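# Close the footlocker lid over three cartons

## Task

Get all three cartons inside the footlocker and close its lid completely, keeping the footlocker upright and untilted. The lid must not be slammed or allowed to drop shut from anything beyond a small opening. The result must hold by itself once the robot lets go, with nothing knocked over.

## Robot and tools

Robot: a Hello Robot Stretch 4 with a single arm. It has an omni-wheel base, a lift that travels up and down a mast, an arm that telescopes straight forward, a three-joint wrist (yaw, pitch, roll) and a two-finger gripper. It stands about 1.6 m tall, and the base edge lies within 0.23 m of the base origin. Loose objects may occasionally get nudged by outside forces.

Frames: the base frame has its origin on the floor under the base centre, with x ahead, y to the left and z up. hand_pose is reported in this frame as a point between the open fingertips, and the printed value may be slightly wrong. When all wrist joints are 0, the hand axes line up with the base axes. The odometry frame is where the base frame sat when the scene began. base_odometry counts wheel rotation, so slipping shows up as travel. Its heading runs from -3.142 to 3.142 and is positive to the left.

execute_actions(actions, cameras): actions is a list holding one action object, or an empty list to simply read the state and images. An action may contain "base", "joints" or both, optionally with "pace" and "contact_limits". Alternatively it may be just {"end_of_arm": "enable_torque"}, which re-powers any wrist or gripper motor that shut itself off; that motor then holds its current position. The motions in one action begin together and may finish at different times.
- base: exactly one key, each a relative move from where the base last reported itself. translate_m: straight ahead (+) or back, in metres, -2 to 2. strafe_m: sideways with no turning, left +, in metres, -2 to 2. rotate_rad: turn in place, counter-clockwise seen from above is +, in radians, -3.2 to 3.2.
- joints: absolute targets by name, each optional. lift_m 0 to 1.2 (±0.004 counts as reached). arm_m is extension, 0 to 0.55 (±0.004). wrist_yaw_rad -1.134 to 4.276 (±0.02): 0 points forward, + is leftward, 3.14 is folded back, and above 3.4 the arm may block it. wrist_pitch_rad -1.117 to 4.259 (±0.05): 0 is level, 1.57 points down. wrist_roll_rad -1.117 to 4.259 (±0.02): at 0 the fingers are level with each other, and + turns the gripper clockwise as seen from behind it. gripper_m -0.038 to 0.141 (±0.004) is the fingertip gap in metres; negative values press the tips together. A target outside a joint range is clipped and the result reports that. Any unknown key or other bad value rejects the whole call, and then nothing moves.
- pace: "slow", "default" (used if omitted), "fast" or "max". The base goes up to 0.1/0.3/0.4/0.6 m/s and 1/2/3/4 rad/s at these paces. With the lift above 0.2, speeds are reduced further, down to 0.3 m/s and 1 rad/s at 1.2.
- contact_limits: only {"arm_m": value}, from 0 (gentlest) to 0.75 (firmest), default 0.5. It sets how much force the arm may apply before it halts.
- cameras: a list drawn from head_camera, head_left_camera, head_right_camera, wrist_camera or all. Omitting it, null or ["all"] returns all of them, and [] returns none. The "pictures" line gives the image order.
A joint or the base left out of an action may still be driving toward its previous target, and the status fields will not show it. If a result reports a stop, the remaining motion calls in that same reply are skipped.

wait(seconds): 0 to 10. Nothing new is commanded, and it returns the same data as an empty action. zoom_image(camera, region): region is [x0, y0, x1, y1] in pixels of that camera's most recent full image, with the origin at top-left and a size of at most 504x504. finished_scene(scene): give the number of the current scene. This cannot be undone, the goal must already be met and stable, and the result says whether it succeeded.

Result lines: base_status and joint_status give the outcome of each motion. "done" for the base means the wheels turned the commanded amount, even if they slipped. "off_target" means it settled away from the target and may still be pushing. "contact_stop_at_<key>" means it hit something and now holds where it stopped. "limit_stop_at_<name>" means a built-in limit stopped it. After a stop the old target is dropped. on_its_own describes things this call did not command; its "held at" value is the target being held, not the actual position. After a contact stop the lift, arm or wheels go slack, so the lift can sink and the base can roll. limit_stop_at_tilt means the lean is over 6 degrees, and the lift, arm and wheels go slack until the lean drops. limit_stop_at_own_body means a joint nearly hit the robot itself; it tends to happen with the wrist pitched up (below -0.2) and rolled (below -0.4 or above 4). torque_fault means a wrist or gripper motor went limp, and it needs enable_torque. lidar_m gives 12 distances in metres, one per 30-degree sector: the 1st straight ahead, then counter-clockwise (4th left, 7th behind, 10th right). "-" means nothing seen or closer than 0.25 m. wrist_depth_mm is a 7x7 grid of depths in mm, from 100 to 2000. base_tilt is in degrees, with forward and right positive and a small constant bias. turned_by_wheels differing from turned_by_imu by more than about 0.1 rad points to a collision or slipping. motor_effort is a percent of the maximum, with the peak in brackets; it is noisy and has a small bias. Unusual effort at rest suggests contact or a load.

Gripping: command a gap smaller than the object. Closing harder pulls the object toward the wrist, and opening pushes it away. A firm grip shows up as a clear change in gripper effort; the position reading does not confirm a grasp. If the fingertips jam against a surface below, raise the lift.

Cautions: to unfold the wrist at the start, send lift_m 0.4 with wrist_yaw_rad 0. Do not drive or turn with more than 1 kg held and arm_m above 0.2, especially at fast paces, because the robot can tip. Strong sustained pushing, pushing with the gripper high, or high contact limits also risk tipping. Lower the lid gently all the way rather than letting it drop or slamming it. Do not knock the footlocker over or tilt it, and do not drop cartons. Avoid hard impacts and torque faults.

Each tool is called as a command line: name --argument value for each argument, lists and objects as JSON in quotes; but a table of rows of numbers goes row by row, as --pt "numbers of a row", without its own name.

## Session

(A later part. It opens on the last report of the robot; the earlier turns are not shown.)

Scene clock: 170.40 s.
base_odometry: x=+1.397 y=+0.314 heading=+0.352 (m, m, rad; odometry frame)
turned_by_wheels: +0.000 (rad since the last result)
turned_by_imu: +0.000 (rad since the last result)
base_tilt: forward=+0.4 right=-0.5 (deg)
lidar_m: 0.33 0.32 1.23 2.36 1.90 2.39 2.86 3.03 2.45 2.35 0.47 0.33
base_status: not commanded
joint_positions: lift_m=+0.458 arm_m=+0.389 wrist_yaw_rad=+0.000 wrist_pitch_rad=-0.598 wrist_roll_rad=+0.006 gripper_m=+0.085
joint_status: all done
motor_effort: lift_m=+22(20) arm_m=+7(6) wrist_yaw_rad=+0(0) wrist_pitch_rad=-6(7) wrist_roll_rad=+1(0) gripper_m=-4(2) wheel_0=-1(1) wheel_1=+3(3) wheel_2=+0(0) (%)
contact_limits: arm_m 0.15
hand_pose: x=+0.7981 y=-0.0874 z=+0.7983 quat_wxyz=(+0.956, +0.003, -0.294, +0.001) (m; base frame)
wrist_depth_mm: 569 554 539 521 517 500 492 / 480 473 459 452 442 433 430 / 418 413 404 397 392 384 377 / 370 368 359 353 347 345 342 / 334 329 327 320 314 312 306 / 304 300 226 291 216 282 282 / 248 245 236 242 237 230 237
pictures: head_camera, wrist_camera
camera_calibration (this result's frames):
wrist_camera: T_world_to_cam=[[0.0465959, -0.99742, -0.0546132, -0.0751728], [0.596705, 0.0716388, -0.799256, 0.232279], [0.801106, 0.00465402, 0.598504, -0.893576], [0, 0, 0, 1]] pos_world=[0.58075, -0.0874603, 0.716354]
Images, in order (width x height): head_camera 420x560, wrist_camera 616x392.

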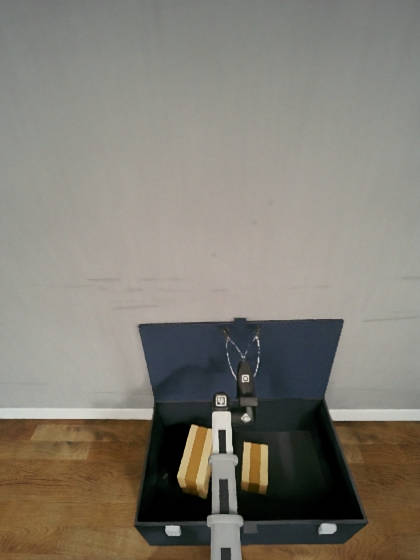

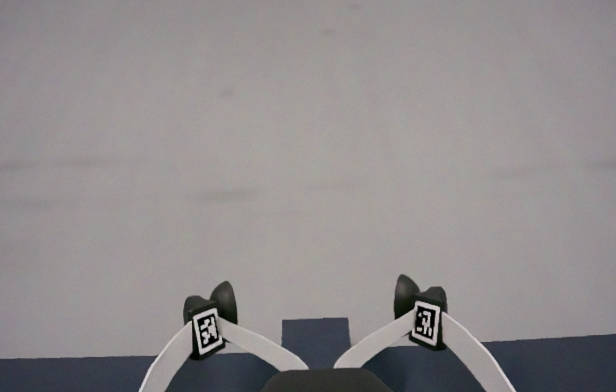

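execute_actions --actions '[{"joints":{"arm_m":0.422},"pace":"slow","contact_limits":{"arm_m":0.12}}]' --cameras '["wrist_camera","head_camera"]'

Scene clock: 176.53 s.
base_odometry: x=+1.397 y=+0.314 heading=+0.352 (m, m, rad; odometry frame)
turned_by_wheels: +0.000 (rad since the last result)
turned_by_imu: +0.000 (rad since the last result)
base_tilt: forward=+0.3 right=-0.4 (deg)
lidar_m: 0.32 0.35 1.24 2.37 1.89 2.38 2.89 3.02 2.44 2.34 0.46 0.34
base_status: not commanded
joint_positions: lift_m=+0.458 arm_m=+0.421 wrist_yaw_rad=+0.000 wrist_pitch_rad=-0.601 wrist_roll_rad=+0.006 gripper_m=+0.085
joint_status: all done
motor_effort: lift_m=+22(22) arm_m=+8(8) wrist_yaw_rad=+2(2) wrist_pitch_rad=+4(7) wrist_roll_rad=+0(0) gripper_m=-2(3) wheel_0=-1(1) wheel_1=+3(3) wheel_2=+0(0) (%)
contact_limits: arm_m 0.12
hand_pose: x=+0.8295 y=-0.0875 z=+0.7990 quat_wxyz=(+0.955, +0.003, -0.296, +0.001) (m; base frame)
wrist_depth_mm: 504 488 480 473 459 449 439 / 430 424 413 404 394 387 384 / 373 368 362 355 349 343 338 / 330 329 320 315 312 307 301 / 298 294 290 285 282 277 274 / 270 266 224 237 217 252 249 / 216 212 207 212 207 203 208
pictures: head_camera, wrist_camera
camera_calibration (this result's frames):
wrist_camera: T_world_to_cam=[[0.0462396, -0.997444, -0.0544754, -0.0765351], [0.599107, 0.0713281, -0.797485, 0.210712], [0.799333, 0.00423882, 0.600874, -0.919611], [0, 0, 0, 1]] pos_world=[0.612375, -0.0874711, 0.716441]
Images, in order (width x height): head_camera 420x560, wrist_camera 616x392.

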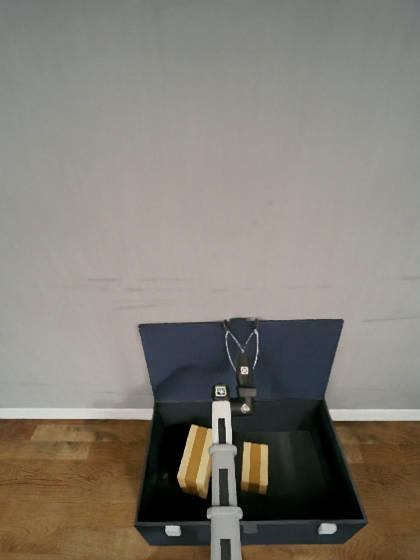

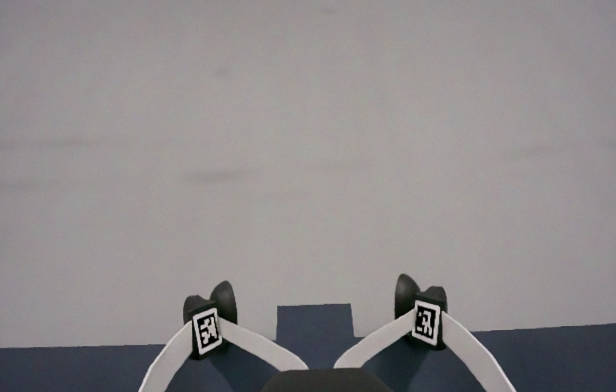

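execute_actions --actions '[{"joints":{"gripper_m":0.02,"arm_m":0.417},"pace":"slow"}]' --cameras '["wrist_camera"]'

Scene clock: 185.57 s.
base_odometry: x=+1.397 y=+0.314 heading=+0.352 (m, m, rad; odometry frame)
turned_by_wheels: +0.000 (rad since the last result)
turned_by_imu: +0.000 (rad since the last result)
base_tilt: forward=+0.1 right=-0.5 (deg)
lidar_m: 0.33 0.32 1.26 2.35 1.86 2.40 2.86 3.01 2.45 2.36 0.46 0.34
base_status: not commanded
joint_positions: lift_m=+0.458 arm_m=+0.418 wrist_yaw_rad=+0.000 wrist_pitch_rad=-0.600 wrist_roll_rad=+0.006 gripper_m=+0.020
joint_status: all done
motor_effort: lift_m=+21(21) arm_m=-7(5) wrist_yaw_rad=+0(2) wrist_pitch_rad=+0(3) wrist_roll_rad=+1(0) gripper_m=-12(13) wheel_0=-1(1) wheel_1=+3(3) wheel_2=+0(0) (%)
hand_pose: x=+0.8272 y=-0.0873 z=+0.7990 quat_wxyz=(+0.955, +0.003, -0.296, +0.001) (m; base frame)
wrist_depth_mm: 512 500 484 473 462 452 445 / 436 424 415 404 402 394 389 / 375 370 364 357 351 345 342 / 336 329 325 320 312 309 306 / 301 297 293 289 285 279 277 / 272 267 262 235 210 256 253 / 218 217 208 213 204 203 208
pictures: wrist_camera
camera_calibration (this result's frames):
wrist_camera: T_world_to_cam=[[0.0470072, -0.997407, -0.0544971, -0.0768608], [0.598682, 0.0718042, -0.797762, 0.212604], [0.799606, 0.00487411, 0.600505, -0.917663], [0, 0, 0, 1]] pos_world=[0.6101, -0.0874546, 0.71648]
Images, in order (width x height): wrist_camera 616x392.

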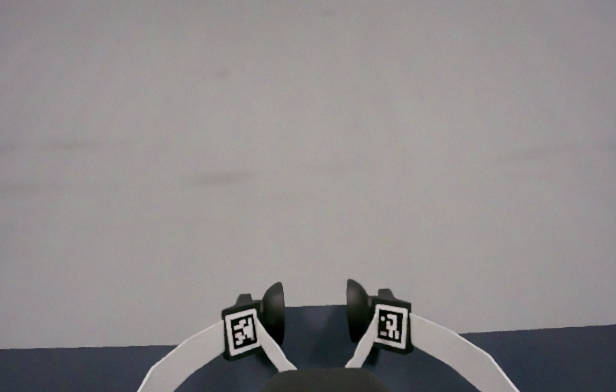

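Gripping the tab. Tighten a bit and pull back.

execute_actions --actions '[{"joints":{"gripper_m":-0.005,"arm_m":0.38},"pace":"slow"}]' --cameras '["wrist_camera","head_camera"]'

Scene clock: 189.47 s.
base_odometry: x=+1.397 y=+0.314 heading=+0.352 (m, m, rad; odometry frame)
turned_by_wheels: +0.000 (rad since the last result)
turned_by_imu: +0.000 (rad since the last result)
base_tilt: forward=+0.3 right=-0.5 (deg)
lidar_m: 0.32 0.34 1.21 2.37 1.89 2.37 2.86 3.03 2.44 2.35 0.46 0.34
base_status: not commanded
joint_positions: lift_m=+0.458 arm_m=+0.381 wrist_yaw_rad=+0.000 wrist_pitch_rad=-0.608 wrist_roll_rad=+0.006 gripper_m=-0.004
joint_status: all done
on_its_own: wrist_pitch_rad is at rest, and its effort (+25) is outside its rest range (-23 to +23)
motor_effort: lift_m=+18(21) arm_m=-7(8) wrist_yaw_rad=-1(1) wrist_pitch_rad=+25(25) wrist_roll_rad=+0(1) gripper_m=-20(22) wheel_0=-1(1) wheel_1=+3(3) wheel_2=+0(0) (%)
hand_pose: x=+0.7890 y=-0.0873 z=+0.8011 quat_wxyz=(+0.954, +0.003, -0.299, +0.001) (m; base frame)
wrist_depth_mm: 603 585 569 559 544 539 525 / 512 496 484 477 469 459 452 / 442 433 424 415 410 404 399 / 389 387 377 370 364 357 351 / 347 343 340 334 327 324 319 / 314 310 303 228 198 294 291 / 214 211 204 211 202 155 206
pictures: head_camera, wrist_camera
camera_calibration (this result's frames):
wrist_camera: T_world_to_cam=[[0.0475896, -0.9974, -0.0541223, -0.0756716], [0.605041, 0.0718965, -0.792941, 0.228328], [0.794771, 0.00498951, 0.606889, -0.889671], [0, 0, 0, 1]] pos_world=[0.572537, -0.0874518, 0.716887]
Images, in order (width x height): head_camera 420x560, wrist_camera 616x392.

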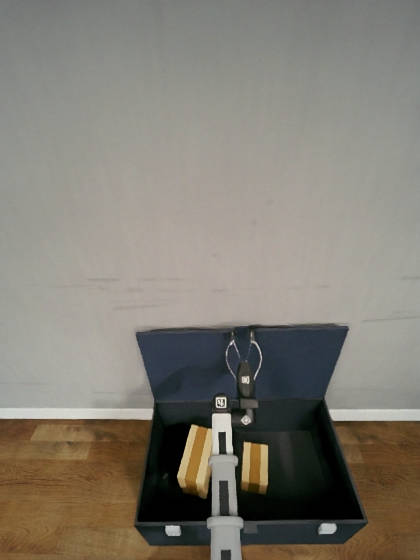

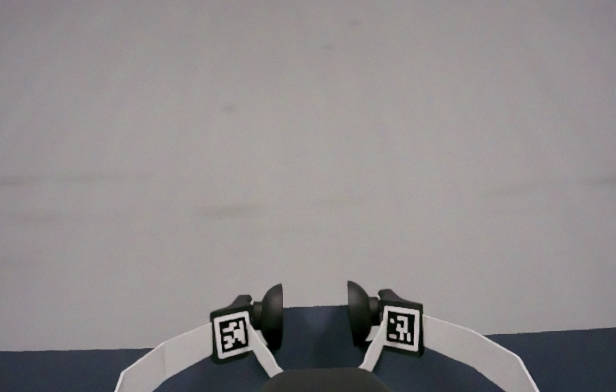

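execute_actions --actions '[{"joints":{"lift_m":0.464,"arm_m":0.33},"pace":"slow"}]' --cameras '["wrist_camera","head_camera"]'

Scene clock: 219.07 s.
base_odometry: x=+1.397 y=+0.314 heading=+0.352 (m, m, rad; odometry frame)
turned_by_wheels: +0.000 (rad since the last result)
turned_by_imu: +0.000 (rad since the last result)
base_tilt: forward=+0.2 right=-0.5 (deg)
lidar_m: 0.33 0.33 1.21 2.34 1.89 2.39 2.88 3.03 2.45 2.34 0.47 0.34
base_status: not commanded
joint_positions: lift_m=+0.464 arm_m=+0.331 wrist_yaw_rad=+0.000 wrist_pitch_rad=-0.601 wrist_roll_rad=+0.006 gripper_m=-0.004
joint_status: all done
motor_effort: lift_m=+21(19) arm_m=-7(7) wrist_yaw_rad=+0(1) wrist_pitch_rad=+5(25) wrist_roll_rad=+0(1) gripper_m=-21(23) wheel_0=-1(1) wheel_1=+3(3) wheel_2=+0(0) (%)
hand_pose: x=+0.7401 y=-0.0874 z=+0.8052 quat_wxyz=(+0.955, +0.003, -0.296, +0.001) (m; base frame)
wrist_depth_mm: 691 661 647 640 615 609 597 / 585 569 559 544 535 525 517 / 508 496 488 484 477 462 455 / 445 442 436 430 421 415 410 / 404 402 392 384 382 375 370 / 364 359 351 230 200 343 340 / 216 212 208 215 206 155 210
pictures: head_camera, wrist_camera
camera_calibration (this result's frames):
wrist_camera: T_world_to_cam=[[0.0470165, -0.997408, -0.0544648, -0.072469], [0.599235, 0.0717874, -0.797348, 0.268944], [0.799191, 0.00485123, 0.601057, -0.851892], [0, 0, 0, 1]] pos_world=[0.523071, -0.0874552, 0.722531]
Images, in order (width x height): head_camera 420x560, wrist_camera 616x392.

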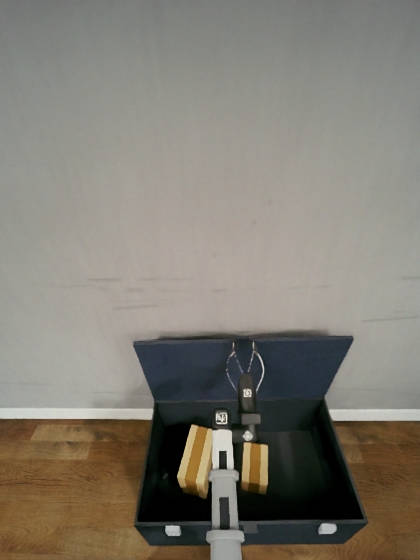

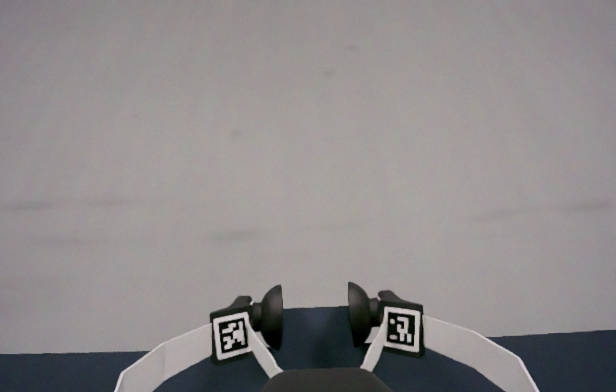

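execute_actions --actions '[{"joints":{"gripper_m":0.065},"pace":"slow"}]' --cameras '["wrist_camera","head_camera"]'

Scene clock: 224.27 s.
base_odometry: x=+1.397 y=+0.314 heading=+0.352 (m, m, rad; odometry frame)
turned_by_wheels: +0.000 (rad since the last result)
turned_by_imu: +0.000 (rad since the last result)
base_tilt: forward=+0.3 right=-0.3 (deg)
lidar_m: 0.32 0.34 1.25 2.34 1.89 2.38 2.88 3.05 2.39 2.36 0.46 0.32
base_status: not commanded
joint_positions: lift_m=+0.464 arm_m=+0.331 wrist_yaw_rad=+0.000 wrist_pitch_rad=-0.598 wrist_roll_rad=+0.006 gripper_m=+0.065
joint_status: all done
motor_effort: lift_m=+20(20) arm_m=-7(7) wrist_yaw_rad=+0(0) wrist_pitch_rad=-6(10) wrist_roll_rad=+0(1) gripper_m=-3(20) wheel_0=-1(1) wheel_1=+3(3) wheel_2=+0(0) (%)
hand_pose: x=+0.7407 y=-0.0874 z=+0.8044 quat_wxyz=(+0.956, +0.003, -0.294, +0.001) (m; base frame)
wrist_depth_mm: 676 668 640 627 615 603 591 / 580 564 559 539 539 521 517 / 504 496 484 477 473 462 452 / 449 442 436 427 421 415 410 / 404 394 392 387 379 375 368 / 364 357 220 351 213 342 338 / 224 223 216 221 215 213 216
pictures: head_camera, wrist_camera
camera_calibration (this result's frames):
wrist_camera: T_world_to_cam=[[0.0468351, -0.997408, -0.05462, -0.0722778], [0.596577, 0.0717867, -0.799339, 0.271562], [0.801188, 0.00485208, 0.598393, -0.851177], [0, 0, 0, 1]] pos_world=[0.52333, -0.0874551, 0.722461]
Images, in order (width x height): head_camera 420x560, wrist_camera 616x392.

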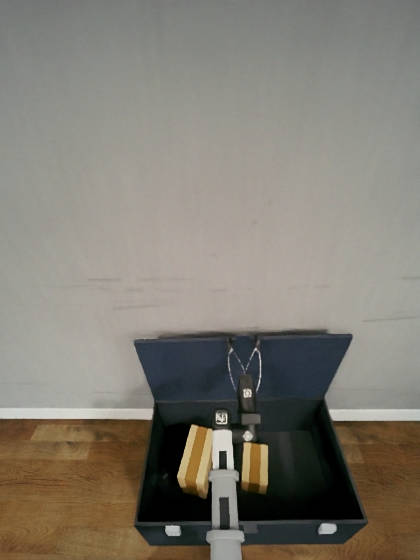

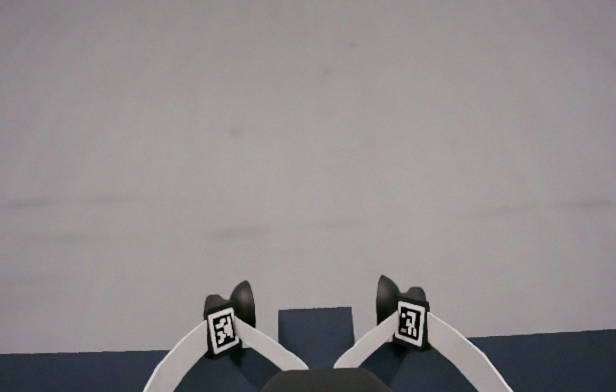

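execute_actions --actions '[{"joints":{"arm_m":0.29},"pace":"slow"}]' --cameras '["wrist_camera"]'

Scene clock: 239.07 s.
base_odometry: x=+1.397 y=+0.314 heading=+0.352 (m, m, rad; odometry frame)
turned_by_wheels: +0.000 (rad since the last result)
turned_by_imu: +0.000 (rad since the last result)
base_tilt: forward=+0.3 right=-0.4 (deg)
lidar_m: 0.30 0.33 1.26 2.37 1.88 2.40 2.89 3.02 2.43 2.35 0.48 0.35
base_status: not commanded
joint_positions: lift_m=+0.464 arm_m=+0.291 wrist_yaw_rad=+0.000 wrist_pitch_rad=-0.598 wrist_roll_rad=+0.006 gripper_m=+0.065
joint_status: all done
motor_effort: lift_m=+21(20) arm_m=-7(6) wrist_yaw_rad=+0(0) wrist_pitch_rad=-5(7) wrist_roll_rad=+0(1) gripper_m=-2(1) wheel_0=-1(1) wheel_1=+3(3) wheel_2=+0(0) (%)
hand_pose: x=+0.7007 y=-0.0874 z=+0.8044 quat_wxyz=(+0.956, +0.003, -0.294, +0.001) (m; base frame)
wrist_depth_mm: 768 741 723 707 676 676 668 / 647 640 621 603 597 585 580 / 564 549 544 530 525 517 512 / 500 492 488 477 469 462 459 / 452 442 436 430 427 418 410 / 404 402 221 394 214 382 377 / 375 368 253 256 251 248 254
pictures: wrist_camera
camera_calibration (this result's frames):
wrist_camera: T_world_to_cam=[[0.0467036, -0.997415, -0.054616, -0.0703465], [0.596653, 0.0717052, -0.79929, 0.295356], [0.801139, 0.00474294, 0.598459, -0.819153], [0, 0, 0, 1]] pos_world=[0.483317, -0.0874579, 0.722462]
Images, in order (width x height): wrist_camera 616x392.

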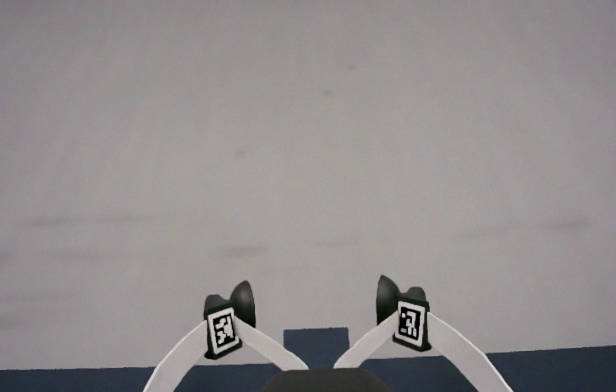

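execute_actions --actions '[{"joints":{"arm_m":0.2,"lift_m":0.75}}]' --cameras '[]'

execute_actions --actions '[{"joints":{"lift_m":0.98,"wrist_pitch_rad":1.3,"wrist_roll_rad":1.57,"gripper_m":0.07}}]' --cameras '[]'

execute_actions --actions '[{"joints":{"arm_m":0.51}}]' --cameras '["wrist_camera","head_camera","head_right_camera"]'

Scene clock: 247.83 s.
base_odometry: x=+1.397 y=+0.314 heading=+0.352 (m, m, rad; odometry frame)
turned_by_wheels: +0.000 (rad since the last result)
turned_by_imu: +0.000 (rad since the last result)
base_tilt: forward=+0.2 right=-0.4 (deg)
lidar_m: 0.32 0.31 1.21 2.35 1.84 2.40 2.88 2.97 2.44 2.35 0.46 0.32
base_status: not commanded
joint_positions: lift_m=+0.750 arm_m=+0.201 wrist_yaw_rad=+0.000 wrist_pitch_rad=-0.598 wrist_roll_rad=+0.006 gripper_m=+0.065
joint_status: all done
motor_effort: lift_m=+22(23) arm_m=-7(6) wrist_yaw_rad=+1(0) wrist_pitch_rad=-6(3) wrist_roll_rad=-1(0) gripper_m=-2(1) wheel_0=-1(1) wheel_1=+3(3) wheel_2=+0(0) (%)
hand_pose: x=+0.6106 y=-0.0874 z=+1.0903 quat_wxyz=(+0.956, +0.003, -0.295, +0.001) (m; base frame)
wrist_depth_mm: 946 917 891 878 854 831 809 / 809 778 768 759 732 715 723 / 691 683 668 668 654 640 634 / 615 609 603 597 580 574 564 / 554 549 539 530 521 521 508 / 504 504 220 480 213 473 466 / 462 455 436 439 430 427 430
pictures: none
No camera images: the call's "cameras" was empty. Leave "cameras" out to get every camera's image.

Scene clock: 249.87 s.
base_odometry: x=+1.397 y=+0.314 heading=+0.352 (m, m, rad; odometry frame)
turned_by_wheels: +0.000 (rad since the last result)
turned_by_imu: +0.000 (rad since the last result)
base_tilt: forward=+0.2 right=-0.5 (deg)
lidar_m: 0.30 0.30 1.21 2.35 1.87 2.35 2.86 3.02 2.45 2.34 0.47 0.33
base_status: not commanded
joint_positions: lift_m=+0.980 arm_m=+0.201 wrist_yaw_rad=+0.000 wrist_pitch_rad=+1.300 wrist_roll_rad=+1.570 gripper_m=+0.070
joint_status: all done
motor_effort: lift_m=+22(23) arm_m=-6(7) wrist_yaw_rad=+0(0) wrist_pitch_rad=+1(5) wrist_roll_rad=+1(9) gripper_m=-3(2) wheel_0=-1(1) wheel_1=+3(3) wheel_2=+0(0) (%)
hand_pose: x=+0.4493 y=-0.0874 z=+0.8799 quat_wxyz=(+0.563, +0.563, +0.428, -0.428) (m; base frame)
wrist_depth_mm: 433 554 991 1205 1098 1042 991 / 449 544 866 991 1008 1060 976 / 445 549 842 1138 1078 1042 976 / 433 544 842 1118 1042 1008 788 / 413 539 842 1098 1060 960 778 / 410 539 227 878 213 1008 768 / 424 504 750 842 991 715 798
pictures: none
No camera images: the call's "cameras" was empty. Leave "cameras" out to get every camera's image.

Scene clock: 251.90 s.
base_odometry: x=+1.397 y=+0.314 heading=+0.352 (m, m, rad; odometry frame)
turned_by_wheels: +0.000 (rad since the last result)
turned_by_imu: +0.000 (rad since the last result)
base_tilt: forward=+0.2 right=-0.4 (deg)
lidar_m: 0.31 0.30 1.21 2.35 1.86 2.41 2.89 3.04 2.44 2.35 0.47 0.35
base_status: not commanded
joint_positions: lift_m=+0.980 arm_m=+0.509 wrist_yaw_rad=+0.000 wrist_pitch_rad=+1.300 wrist_roll_rad=+1.570 gripper_m=+0.070
joint_status: all done
motor_effort: lift_m=+22(21) arm_m=+7(7) wrist_yaw_rad=+0(0) wrist_pitch_rad=+1(1) wrist_roll_rad=+1(1) gripper_m=-1(1) wheel_0=-1(1) wheel_1=+3(3) wheel_2=+0(0) (%)
hand_pose: x=+0.7568 y=-0.0874 z=+0.8799 quat_wxyz=(+0.563, +0.563, +0.428, -0.428) (m; base frame)
wrist_depth_mm: 186 237 351 480 1078 1008 798 / 182 238 351 480 931 976 831 / 182 237 351 480 1042 1008 866 / 182 237 351 477 1025 991 866 / 182 237 349 480 1042 991 904 / 181 237 227 473 213 809 904 / 184 225 327 314 976 759 931
pictures: head_camera, head_right_camera, wrist_camera
camera_calibration (this result's frames):
wrist_camera: T_world_to_cam=[[-0.959526, 0.0646726, -0.274092, 0.978558], [0.0741609, 0.996948, -0.0243862, 0.116677], [0.271678, -0.0437261, -0.961394, 0.859671], [0, 0, 0, 1]] pos_world=[0.696746, -0.142017, 1.09754]
Images, in order (width x height): head_camera 420x560, head_right_camera 420x672, wrist_camera 616x392.

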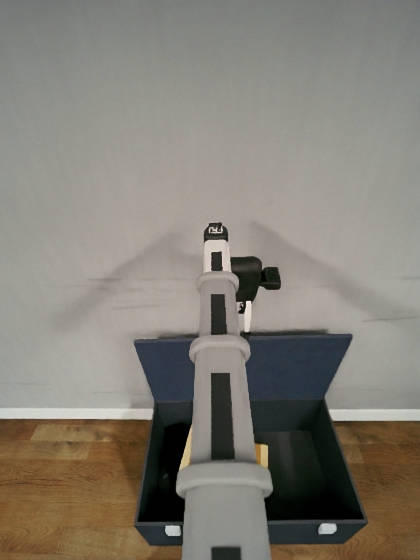

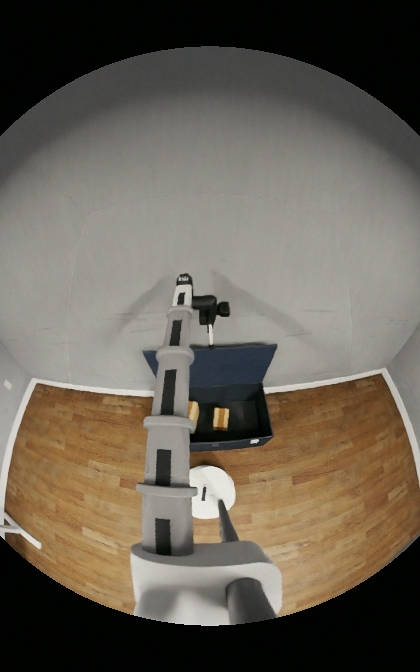

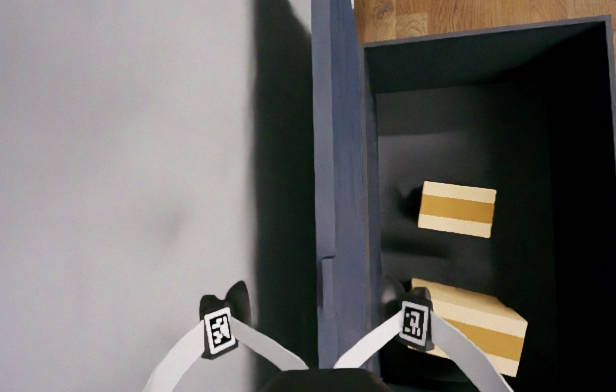

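execute_actions --actions '[{"joints":{"arm_m":0.522,"lift_m":0.9},"pace":"slow"}]' --cameras '["wrist_camera"]'

Scene clock: 256.47 s.
base_odometry: x=+1.397 y=+0.314 heading=+0.352 (m, m, rad; odometry frame)
turned_by_wheels: +0.000 (rad since the last result)
turned_by_imu: +0.000 (rad since the last result)
base_tilt: forward=+0.2 right=-0.4 (deg)
lidar_m: 0.32 0.33 1.24 2.35 1.86 2.36 2.86 3.05 2.42 2.34 0.46 0.33
base_status: not commanded
joint_positions: lift_m=+0.900 arm_m=+0.521 wrist_yaw_rad=+0.000 wrist_pitch_rad=+1.300 wrist_roll_rad=+1.570 gripper_m=+0.070
joint_status: all done
motor_effort: lift_m=+14(21) arm_m=+7(8) wrist_yaw_rad=+0(0) wrist_pitch_rad=+0(1) wrist_roll_rad=+2(0) gripper_m=-3(1) wheel_0=-1(1) wheel_1=+3(3) wheel_2=+0(0) (%)
hand_pose: x=+0.7687 y=-0.0874 z=+0.8005 quat_wxyz=(+0.563, +0.563, +0.428, -0.428) (m; base frame)
wrist_depth_mm: 171 220 327 397 741 750 699 / 169 220 324 377 931 931 866 / 169 222 325 359 960 931 866 / 169 221 325 345 960 831 878 / 169 220 324 329 960 904 878 / 168 220 228 317 214 798 866 / 171 208 301 224 866 676 866
pictures: wrist_camera
camera_calibration (this result's frames):
wrist_camera: T_world_to_cam=[[-0.959526, 0.0646727, -0.274092, 0.968284], [0.0741609, 0.996948, -0.0243862, 0.113853], [0.271679, -0.0437261, -0.961394, 0.7801], [0, 0, 0, 1]] pos_world=[0.708714, -0.142017, 1.01816]
Images, in order (width x height): wrist_camera 616x392.

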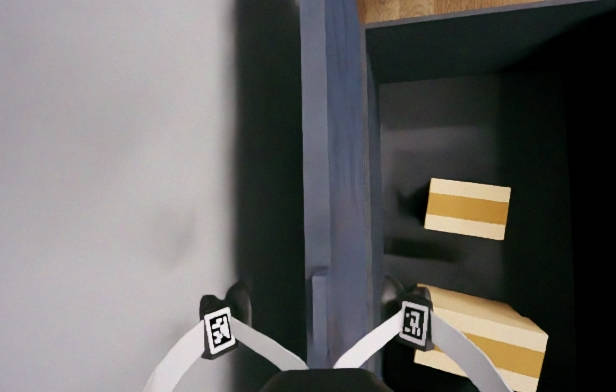

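execute_actions --actions '[{"base":{"strafe_m":0.007},"joints":{"lift_m":0.87},"pace":"slow"}]' --cameras '[]'

execute_actions --actions '[{"joints":{"gripper_m":0.005}}]' --cameras '["wrist_camera"]'

Scene clock: 261.80 s.
base_odometry: x=+1.395 y=+0.320 heading=+0.352 (m, m, rad; odometry frame)
turned_by_wheels: +0.000 (rad since the last result)
turned_by_imu: +0.000 (rad since the last result)
base_tilt: forward=+0.2 right=-0.5 (deg)
lidar_m: 0.31 0.32 1.26 2.34 1.87 2.33 2.87 3.05 2.42 2.34 0.47 0.31
base_status: done
joint_positions: lift_m=+0.870 arm_m=+0.521 wrist_yaw_rad=+0.000 wrist_pitch_rad=+1.300 wrist_roll_rad=+1.570 gripper_m=+0.070
joint_status: all done
motor_effort: lift_m=+14(14) arm_m=+8(8) wrist_yaw_rad=+0(0) wrist_pitch_rad=+1(1) wrist_roll_rad=+2(0) gripper_m=-2(4) wheel_0=-5(5) wheel_1=+5(9) wheel_2=+0(1) (%)
hand_pose: x=+0.7687 y=-0.0874 z=+0.7705 quat_wxyz=(+0.563, +0.563, +0.428, -0.428) (m; base frame)
wrist_depth_mm: 172 221 325 303 715 715 723 / 169 221 325 290 946 904 866 / 169 222 327 281 946 891 854 / 170 220 327 272 946 809 854 / 169 220 324 263 931 904 854 / 169 220 228 255 214 768 831 / 171 209 301 185 778 640 820
pictures: none
No camera images: the call's "cameras" was empty. Leave "cameras" out to get every camera's image.

Scene clock: 263.23 s.
base_odometry: x=+1.395 y=+0.320 heading=+0.352 (m, m, rad; odometry frame)
turned_by_wheels: +0.000 (rad since the last result)
turned_by_imu: +0.000 (rad since the last result)
base_tilt: forward=+0.2 right=-0.3 (deg)
lidar_m: 0.32 0.33 1.23 2.34 1.87 2.30 2.87 3.02 2.44 2.35 0.49 0.32
base_status: not commanded
joint_positions: lift_m=+0.870 arm_m=+0.521 wrist_yaw_rad=+0.000 wrist_pitch_rad=+1.302 wrist_roll_rad=+1.570 gripper_m=+0.005
joint_status: all done
motor_effort: lift_m=+16(15) arm_m=+8(8) wrist_yaw_rad=+1(0) wrist_pitch_rad=-7(6) wrist_roll_rad=+2(2) gripper_m=-12(12) wheel_0=-5(5) wheel_1=+5(4) wheel_2=+0(0) (%)
hand_pose: x=+0.7682 y=-0.0874 z=+0.7703 quat_wxyz=(+0.563, +0.562, +0.429, -0.428) (m; base frame)
wrist_depth_mm: 173 223 329 268 707 707 723 / 170 222 332 375 917 904 866 / 170 223 330 349 946 904 866 / 171 224 329 330 931 798 842 / 170 222 327 314 917 904 854 / 170 223 289 206 218 778 842 / 172 211 182 183 647 654 809
pictures: wrist_camera
camera_calibration (this result's frames):
wrist_camera: T_world_to_cam=[[-0.960035, 0.0650668, -0.272211, 0.958442], [0.0745089, 0.99692, -0.0244841, 0.112978], [0.269779, -0.0437877, -0.961926, 0.75301], [0, 0, 0, 1]] pos_world=[0.708573, -0.142021, 0.988004]
Images, in order (width x height): wrist_camera 616x392.

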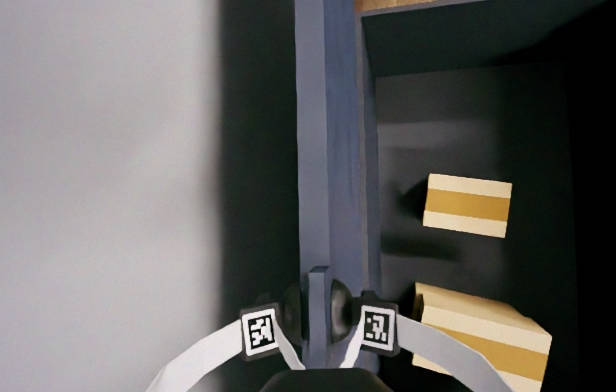

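execute_actions --actions '[{"joints":{"arm_m":0.42,"lift_m":0.85},"pace":"slow"}]' --cameras '["wrist_camera","head_right_camera"]'

Scene clock: 276.43 s.
base_odometry: x=+1.395 y=+0.320 heading=+0.352 (m, m, rad; odometry frame)
turned_by_wheels: +0.000 (rad since the last result)
turned_by_imu: +0.000 (rad since the last result)
base_tilt: forward=+0.3 right=-0.3 (deg)
lidar_m: 0.32 0.33 1.26 2.35 1.89 2.30 2.88 3.01 2.43 2.36 0.44 0.29
base_status: not commanded
joint_positions: lift_m=+0.850 arm_m=+0.421 wrist_yaw_rad=+0.000 wrist_pitch_rad=+1.301 wrist_roll_rad=+1.570 gripper_m=+0.005
joint_status: all done
motor_effort: lift_m=+16(15) arm_m=-7(7) wrist_yaw_rad=+1(2) wrist_pitch_rad=-3(5) wrist_roll_rad=+0(0) gripper_m=-12(11) wheel_0=-5(5) wheel_1=+4(4) wheel_2=+0(0) (%)
hand_pose: x=+0.6690 y=-0.0874 z=+0.7502 quat_wxyz=(+0.563, +0.562, +0.428, -0.428) (m; base frame)
wrist_depth_mm: 283 368 544 707 707 707 647 / 281 370 549 750 931 878 661 / 281 366 549 750 917 891 668 / 281 368 549 741 820 878 676 / 281 368 544 750 931 878 691 / 278 364 477 202 221 866 683 / 283 347 181 180 668 647 699
pictures: head_right_camera, wrist_camera
camera_calibration (this result's frames):
wrist_camera: T_world_to_cam=[[-0.959803, 0.0652012, -0.272996, 0.858203], [0.0746674, 0.996909, -0.0244192, 0.119734], [0.27056, -0.0438215, -0.961705, 0.759833], [0, 0, 0, 1]] pos_world=[0.609185, -0.142023, 0.967945]
Images, in order (width x height): head_right_camera 420x672, wrist_camera 616x392.

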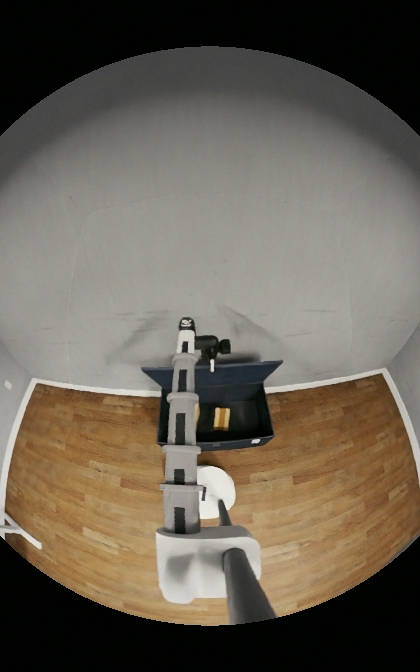

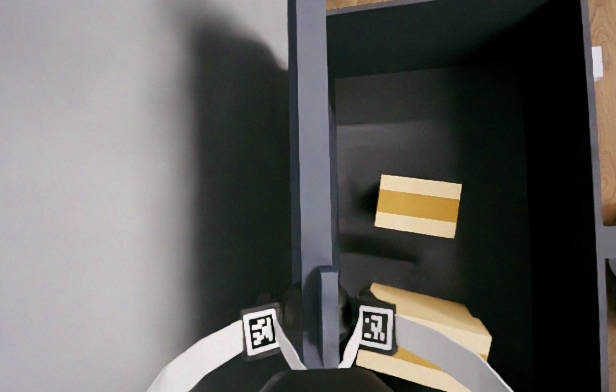

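execute_actions --actions '[{"joints":{"arm_m":0.266,"lift_m":0.78,"wrist_pitch_rad":1.05},"pace":"slow"}]' --cameras '["wrist_camera"]'

Scene clock: 281.93 s.
base_odometry: x=+1.395 y=+0.320 heading=+0.352 (m, m, rad; odometry frame)
turned_by_wheels: +0.000 (rad since the last result)
turned_by_imu: +0.000 (rad since the last result)
base_tilt: forward=+0.3 right=-0.5 (deg)
lidar_m: 0.31 0.33 1.26 2.33 1.89 2.28 2.87 3.04 2.42 2.33 0.44 0.35
base_status: not commanded
joint_positions: lift_m=+0.780 arm_m=+0.267 wrist_yaw_rad=+0.000 wrist_pitch_rad=+1.054 wrist_roll_rad=+1.570 gripper_m=+0.005
joint_status: all done
motor_effort: lift_m=+17(17) arm_m=-7(8) wrist_yaw_rad=+0(5) wrist_pitch_rad=-9(14) wrist_roll_rad=+0(1) gripper_m=-9(11) wheel_0=-5(6) wheel_1=+4(4) wheel_2=+0(0) (%)
hand_pose: x=+0.5809 y=-0.0874 z=+0.7075 quat_wxyz=(+0.611, +0.611, +0.356, -0.355) (m; base frame)
wrist_depth_mm: 373 449 585 676 707 723 715 / 366 452 591 707 891 820 750 / 370 452 591 715 891 809 750 / 368 449 585 707 854 768 741 / 366 452 580 699 891 788 741 / 366 449 549 197 217 778 750 / 370 427 180 184 621 569 741
pictures: wrist_camera
camera_calibration (this result's frames):
wrist_camera: T_world_to_cam=[[-0.863553, 0.0649675, -0.500056, 0.866713], [0.0781347, 0.996928, -0.00541031, 0.109785], [0.498169, -0.0437438, -0.865976, 0.542655], [0, 0, 0, 1]] pos_world=[0.46954, -0.142018, 0.903925]
Images, in order (width x height): wrist_camera 616x392.

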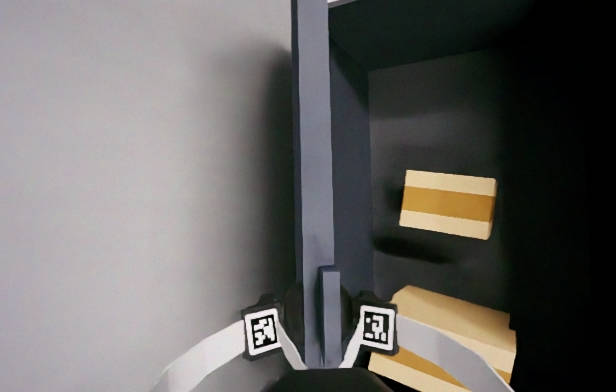

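execute_actions --actions '[{"joints":{"arm_m":0.106,"lift_m":0.665,"wrist_pitch_rad":0.785},"pace":"slow"}]' --cameras '["wrist_camera"]'

Scene clock: 289.07 s.
base_odometry: x=+1.395 y=+0.320 heading=+0.352 (m, m, rad; odometry frame)
turned_by_wheels: +0.000 (rad since the last result)
turned_by_imu: +0.000 (rad since the last result)
base_tilt: forward=+0.2 right=-0.4 (deg)
lidar_m: 0.31 0.32 1.26 2.35 1.86 2.29 2.86 3.03 2.43 2.35 0.44 0.34
base_status: not commanded
joint_positions: lift_m=+0.665 arm_m=+0.107 wrist_yaw_rad=+0.001 wrist_pitch_rad=+0.790 wrist_roll_rad=+1.570 gripper_m=+0.005
joint_status: all done
motor_effort: lift_m=+18(17) arm_m=-8(8) wrist_yaw_rad=-1(8) wrist_pitch_rad=-13(18) wrist_roll_rad=+2(1) gripper_m=-9(12) wheel_0=-4(5) wheel_1=+4(4) wheel_2=+0(0) (%)
hand_pose: x=+0.4814 y=-0.0873 z=+0.6384 quat_wxyz=(+0.653, +0.652, +0.272, -0.272) (m; base frame)
wrist_depth_mm: 466 535 640 668 715 732 668 / 462 535 640 723 854 759 661 / 466 535 640 732 842 759 661 / 459 530 634 707 798 654 654 / 459 535 634 357 831 741 668 / 459 525 615 204 217 707 654 / 459 517 179 184 564 496 647
pictures: wrist_camera
camera_calibration (this result's frames):
wrist_camera: T_world_to_cam=[[-0.703404, 0.0646007, -0.707848, 0.801738], [0.0763124, 0.996969, 0.0151535, 0.104825], [0.706682, -0.0433586, -0.706202, 0.329955], [0, 0, 0, 1]] pos_world=[0.322773, -0.141994, 0.798935]
Images, in order (width x height): wrist_camera 616x392.

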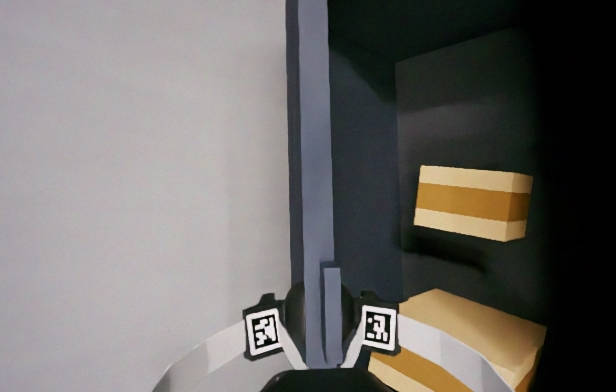

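execute_actions --actions '[{"base":{"translate_m":-0.063},"joints":{"lift_m":0.587,"wrist_pitch_rad":0.65},"pace":"slow"}]' --cameras '[]'

execute_actions --actions '[{"base":{"translate_m":-0.055},"joints":{"lift_m":0.506,"wrist_pitch_rad":0.52},"pace":"slow"}]' --cameras '["wrist_camera"]'

Scene clock: 295.90 s.
base_odometry: x=+1.336 y=+0.298 heading=+0.352 (m, m, rad; odometry frame)
turned_by_wheels: +0.000 (rad since the last result)
turned_by_imu: +0.000 (rad since the last result)
base_tilt: forward=+0.4 right=-0.4 (deg)
lidar_m: 0.37 0.38 1.33 2.36 1.81 2.28 2.82 2.97 2.46 2.35 0.54 0.40
base_status: done
joint_positions: lift_m=+0.587 arm_m=+0.107 wrist_yaw_rad=+0.001 wrist_pitch_rad=+0.656 wrist_roll_rad=+1.570 gripper_m=+0.005
joint_status: all done
motor_effort: lift_m=+17(18) arm_m=-6(7) wrist_yaw_rad=-1(6) wrist_pitch_rad=-16(23) wrist_roll_rad=+1(1) gripper_m=-10(9) wheel_0=-4(10) wheel_1=-5(8) wheel_2=+8(9) (%)
hand_pose: x=+0.5066 y=-0.0873 z=+0.5894 quat_wxyz=(+0.670, +0.669, +0.228, -0.227) (m; base frame)
wrist_depth_mm: 508 564 661 634 723 691 627 / 496 569 654 707 809 723 621 / 504 569 654 707 798 723 615 / 500 564 661 301 798 597 603 / 500 559 647 322 798 707 615 / 496 554 634 200 621 691 615 / 500 549 178 183 530 477 585
pictures: none
No camera images: the call's "cameras" was empty. Leave "cameras" out to get every camera's image.

Scene clock: 297.67 s.
base_odometry: x=+1.285 y=+0.280 heading=+0.352 (m, m, rad; odometry frame)
turned_by_wheels: +0.000 (rad since the last result)
turned_by_imu: +0.000 (rad since the last result)
base_tilt: forward=+0.4 right=-0.4 (deg)
lidar_m: 0.43 0.45 1.40 2.36 1.81 2.31 2.76 2.90 2.42 2.35 0.61 0.49
base_status: done
joint_positions: lift_m=+0.506 arm_m=+0.107 wrist_yaw_rad=+0.001 wrist_pitch_rad=+0.526 wrist_roll_rad=+1.570 gripper_m=+0.005
joint_status: all done
motor_effort: lift_m=+17(17) arm_m=-5(5) wrist_yaw_rad=-2(5) wrist_pitch_rad=-16(24) wrist_roll_rad=+0(1) gripper_m=-11(11) wheel_0=-4(7) wheel_1=-5(8) wheel_2=+9(9) (%)
hand_pose: x=+0.5274 y=-0.0872 z=+0.5395 quat_wxyz=(+0.683, +0.682, +0.184, -0.183) (m; base frame)
wrist_depth_mm: 549 609 668 484 715 668 597 / 549 597 676 535 788 691 591 / 544 603 668 597 768 707 597 / 544 597 668 286 750 569 564 / 539 591 668 297 768 676 564 / 539 591 661 202 609 654 591 / 544 591 179 193 496 452 539
pictures: wrist_camera
camera_calibration (this result's frames):
wrist_camera: T_world_to_cam=[[-0.494271, 0.0646248, -0.866903, 0.739606], [0.0694964, 0.996979, 0.0346977, 0.0957902], [0.866526, -0.0430966, -0.497268, 0.0306408], [0, 0, 0, 1]] pos_world=[0.332357, -0.141977, 0.653079]
Images, in order (width x height): wrist_camera 616x392.

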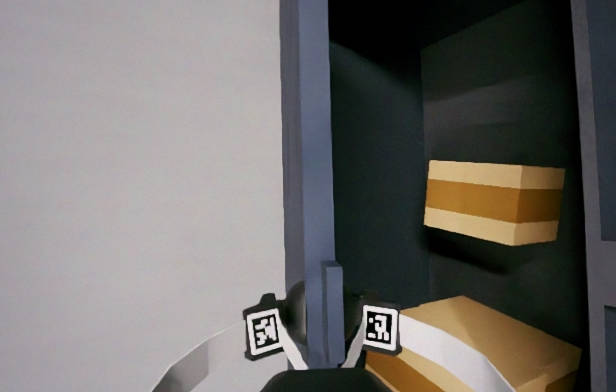

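execute_actions --actions '[{"base":{"translate_m":-0.033},"joints":{"lift_m":0.444,"wrist_pitch_rad":0.42},"pace":"slow"}]' --cameras '[]'

execute_actions --actions '[{"base":{"translate_m":-0.025},"joints":{"lift_m":0.379,"wrist_pitch_rad":0.32},"pace":"slow"}]' --cameras '["wrist_camera"]'

Scene clock: 305.17 s.
base_odometry: x=+1.254 y=+0.268 heading=+0.352 (m, m, rad; odometry frame)
turned_by_wheels: +0.000 (rad since the last result)
turned_by_imu: +0.000 (rad since the last result)
base_tilt: forward=+0.2 right=-0.4 (deg)
lidar_m: 0.46 0.49 1.45 2.37 1.82 2.29 2.71 2.84 2.41 2.34 1.40 0.50
base_status: done
joint_positions: lift_m=+0.444 arm_m=+0.107 wrist_yaw_rad=+0.001 wrist_pitch_rad=+0.426 wrist_roll_rad=+1.570 gripper_m=+0.005
joint_status: all done
motor_effort: lift_m=+17(16) arm_m=-5(5) wrist_yaw_rad=-2(3) wrist_pitch_rad=-18(28) wrist_roll_rad=+1(1) gripper_m=-11(10) wheel_0=-5(5) wheel_1=-5(7) wheel_2=+7(10) (%)
hand_pose: x=+0.5406 y=-0.0872 z=+0.5030 quat_wxyz=(+0.691, +0.691, +0.150, -0.149) (m; base frame)
wrist_depth_mm: 580 627 691 500 715 661 260 / 574 621 683 564 750 683 259 / 569 621 683 640 741 661 259 / 574 621 683 683 732 539 377 / 569 621 676 306 732 661 384 / 564 615 661 204 603 634 418 / 569 609 178 193 477 436 442
pictures: none
No camera images: the call's "cameras" was empty. Leave "cameras" out to get every camera's image.

Scene clock: 306.60 s.
base_odometry: x=+1.231 y=+0.260 heading=+0.351 (m, m, rad; odometry frame)
turned_by_wheels: +0.000 (rad since the last result)
turned_by_imu: +0.000 (rad since the last result)
base_tilt: forward=+0.2 right=-0.3 (deg)
lidar_m: 0.48 0.50 1.50 2.34 1.81 2.30 2.71 2.86 2.42 2.35 1.39 0.50
base_status: done
joint_positions: lift_m=+0.379 arm_m=+0.107 wrist_yaw_rad=+0.000 wrist_pitch_rad=+0.327 wrist_roll_rad=+1.570 gripper_m=+0.005
joint_status: all done
motor_effort: lift_m=+16(18) arm_m=-5(6) wrist_yaw_rad=+0(2) wrist_pitch_rad=-18(27) wrist_roll_rad=+1(0) gripper_m=-9(10) wheel_0=-4(12) wheel_1=-5(9) wheel_2=+5(10) (%)
hand_pose: x=+0.5511 y=-0.0874 z=+0.4648 quat_wxyz=(+0.698, +0.697, +0.115, -0.115) (m; base frame)
wrist_depth_mm: 609 654 699 549 707 647 249 / 603 640 691 621 723 676 248 / 603 654 699 296 715 647 245 / 603 640 699 314 715 512 244 / 597 647 683 336 715 647 236 / 603 647 683 204 603 621 224 / 597 627 178 183 459 234 236
pictures: wrist_camera
camera_calibration (this result's frames):
wrist_camera: T_world_to_cam=[[-0.312848, 0.0649706, -0.947579, 0.62416], [0.0618929, 0.996932, 0.0479202, 0.0949355], [0.947785, -0.0436567, -0.315909, -0.15613], [0, 0, 0, 1]] pos_world=[0.337369, -0.142012, 0.537569]
Images, in order (width x height): wrist_camera 616x392.

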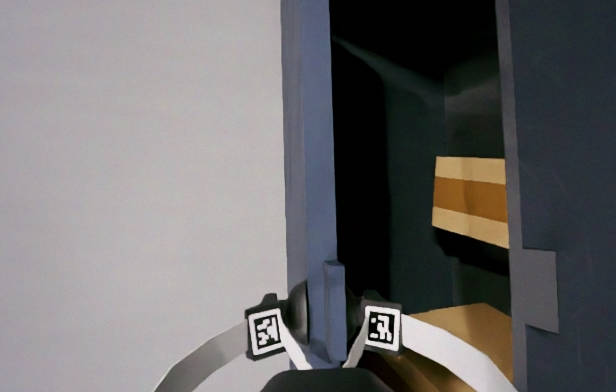

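execute_actions --actions '[{"joints":{"arm_m":0.082,"lift_m":0.27,"wrist_pitch_rad":0.15},"pace":"slow"}]' --cameras '["wrist_camera","head_camera"]'

Scene clock: 319.83 s.
base_odometry: x=+1.231 y=+0.260 heading=+0.351 (m, m, rad; odometry frame)
turned_by_wheels: +0.000 (rad since the last result)
turned_by_imu: +0.000 (rad since the last result)
base_tilt: forward=+0.2 right=-0.3 (deg)
lidar_m: 0.47 0.48 1.50 2.36 1.78 2.31 2.69 2.84 2.43 2.35 1.43 0.53
base_status: not commanded
joint_positions: lift_m=+0.270 arm_m=+0.083 wrist_yaw_rad=-0.001 wrist_pitch_rad=+0.158 wrist_roll_rad=+1.570 gripper_m=+0.005
joint_status: all done
on_its_own: wrist_pitch_rad is at rest, and its effort (-24) is outside its rest range (-23 to +23)
motor_effort: lift_m=+16(17) arm_m=-5(8) wrist_yaw_rad=+4(4) wrist_pitch_rad=-24(30) wrist_roll_rad=+0(1) gripper_m=-8(9) wheel_0=-3(4) wheel_1=-4(5) wheel_2=+4(5) (%)
hand_pose: x=+0.5387 y=-0.0877 z=+0.4030 quat_wxyz=(+0.705, +0.705, +0.055, -0.056) (m; base frame)
wrist_depth_mm: 661 691 723 668 683 225 234 / 661 691 715 320 683 223 232 / 661 691 715 345 683 220 229 / 668 683 715 384 676 220 229 / 661 691 707 424 668 217 226 / 647 683 715 200 206 216 224 / 654 683 177 182 209 211 222
pictures: head_camera, wrist_camera
camera_calibration (this result's frames):
wrist_camera: T_world_to_cam=[[-0.149455, 0.0651798, -0.986618, 0.489392], [0.0542507, 0.996862, 0.0576386, 0.0992238], [0.987279, -0.0449103, -0.152522, -0.25117], [0, 0, 0, 1]] pos_world=[0.315734, -0.142091, 0.438815]
Images, in order (width x height): head_camera 420x560, wrist_camera 616x392.

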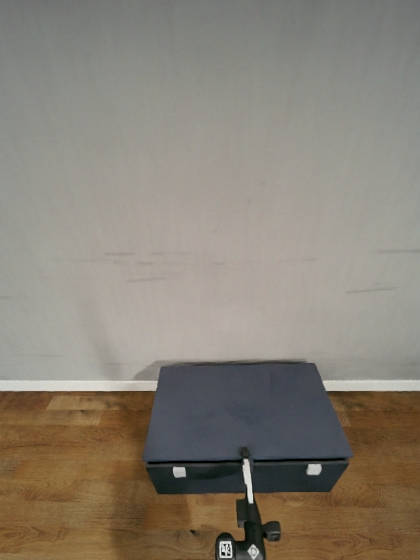

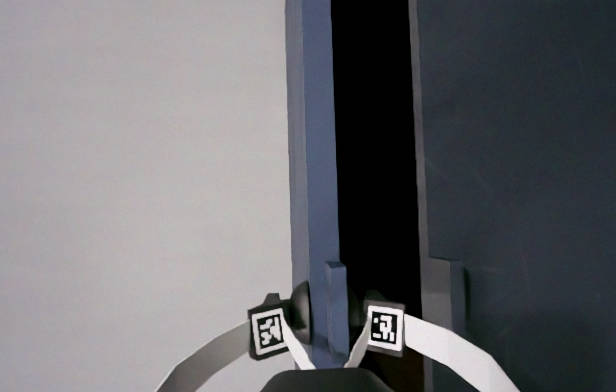

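zoom_image --camera "wrist_camera" --region '[240, 220, 500, 392]'

zoom_image --camera "head_camera" --region '[190, 430, 310, 510]'

Region (240, 220, 500, 392) of wrist_camera's 616x392 image, scaled by 1.938; it fills the top 333 rows of this view, and the rest is white.

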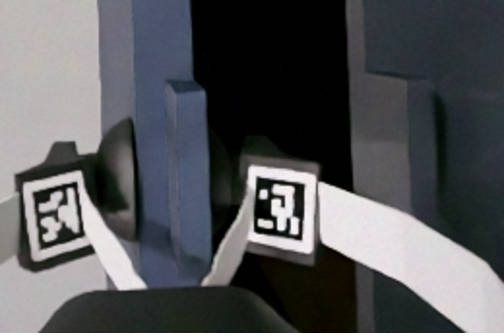

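Region (190, 430, 310, 510) of head_camera's 420x560 image, scaled by 4.200, with more detail than that image has.

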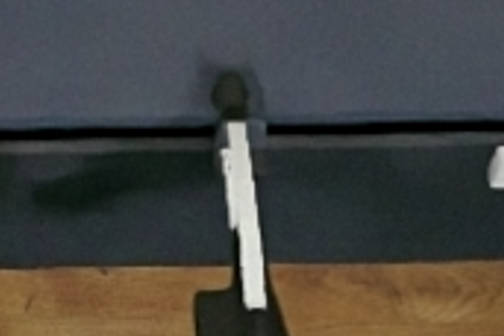

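execute_actions --actions '[{"joints":{"gripper_m":0.022,"lift_m":0.28},"pace":"slow"}]' --cameras '[]'

execute_actions --actions '[{"base":{"strafe_m":-0.1},"pace":"slow"}]' --cameras '["wrist_camera","head_camera"]'

Scene clock: 345.27 s.
base_odometry: x=+1.231 y=+0.260 heading=+0.351 (m, m, rad; odometry frame)
turned_by_wheels: +0.000 (rad since the last result)
turned_by_imu: +0.000 (rad since the last result)
base_tilt: forward=+0.2 right=-0.6 (deg)
lidar_m: 0.50 0.51 1.48 2.36 1.78 2.31 2.69 2.81 2.44 2.35 1.39 0.50
base_status: not commanded
joint_positions: lift_m=+0.280 arm_m=+0.083 wrist_yaw_rad=-0.001 wrist_pitch_rad=+0.159 wrist_roll_rad=+1.570 gripper_m=+0.022
joint_status: all done
on_its_own: wrist_pitch_rad is at rest, and its effort (-25) is outside its rest range (-23 to +23)
motor_effort: lift_m=+24(24) arm_m=-5(6) wrist_yaw_rad=+4(4) wrist_pitch_rad=-25(23) wrist_roll_rad=+1(0) gripper_m=-6(6) wheel_0=-4(4) wheel_1=-4(4) wheel_2=+4(4) (%)
hand_pose: x=+0.5387 y=-0.0878 z=+0.4122 quat_wxyz=(+0.705, +0.705, +0.056, -0.056) (m; base frame)
wrist_depth_mm: 661 699 715 466 683 224 232 / 661 683 715 286 683 223 231 / 661 699 715 303 691 221 229 / 661 691 699 320 676 220 227 / 654 676 715 342 676 218 226 / 661 683 707 208 191 216 223 / 654 676 183 204 436 211 223
pictures: none
No camera images: the call's "cameras" was empty. Leave "cameras" out to get every camera's image.

Scene clock: 347.40 s.
base_odometry: x=+1.265 y=+0.166 heading=+0.352 (m, m, rad; odometry frame)
turned_by_wheels: +0.000 (rad since the last result)
turned_by_imu: +0.001 (rad since the last result)
base_tilt: forward=+0.2 right=-0.4 (deg)
lidar_m: 0.47 0.51 1.50 2.46 1.90 2.54 2.69 2.87 2.30 2.23 1.42 0.49
base_status: done
joint_positions: lift_m=+0.280 arm_m=+0.083 wrist_yaw_rad=+0.003 wrist_pitch_rad=+0.158 wrist_roll_rad=+1.570 gripper_m=+0.022
joint_status: not commanded
on_its_own: wrist_pitch_rad is at rest, and its effort (-24) is outside its rest range (-23 to +23)
motor_effort: lift_m=+23(23) arm_m=-5(5) wrist_yaw_rad=-9(9) wrist_pitch_rad=-24(24) wrist_roll_rad=+0(1) gripper_m=-6(8) wheel_0=+6(11) wheel_1=-4(8) wheel_2=+0(5) (%)
hand_pose: x=+0.5391 y=-0.0865 z=+0.4123 quat_wxyz=(+0.705, +0.705, +0.057, -0.055) (m; base frame)
wrist_depth_mm: 661 683 715 455 517 212 229 / 668 691 707 508 676 221 230 / 647 683 715 283 683 220 229 / 661 683 715 296 676 220 227 / 654 683 715 317 668 217 226 / 654 676 699 206 203 215 224 / 668 676 182 204 564 213 223
pictures: head_camera, wrist_camera
camera_calibration (this result's frames):
wrist_camera: T_world_to_cam=[[-0.149892, 0.0646898, -0.986584, 0.498735], [0.049828, 0.997083, 0.0578078, 0.0997292], [0.987446, -0.0404946, -0.152678, -0.249704], [0, 0, 0, 1]] pos_world=[0.316356, -0.141813, 0.448154]
Images, in order (width x height): head_camera 420x560, wrist_camera 616x392.

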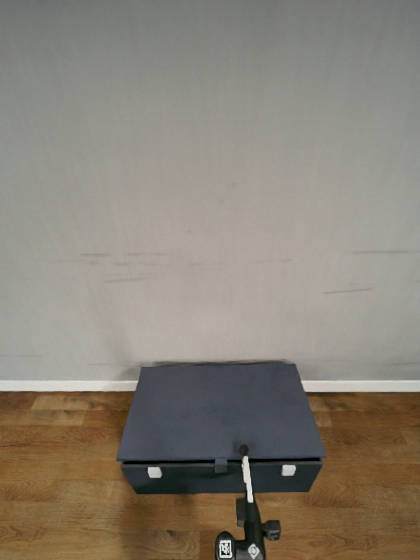

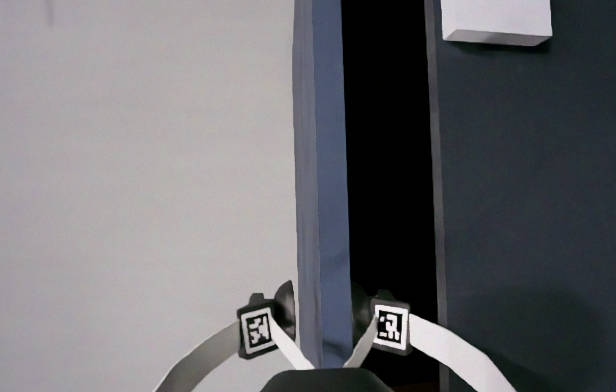

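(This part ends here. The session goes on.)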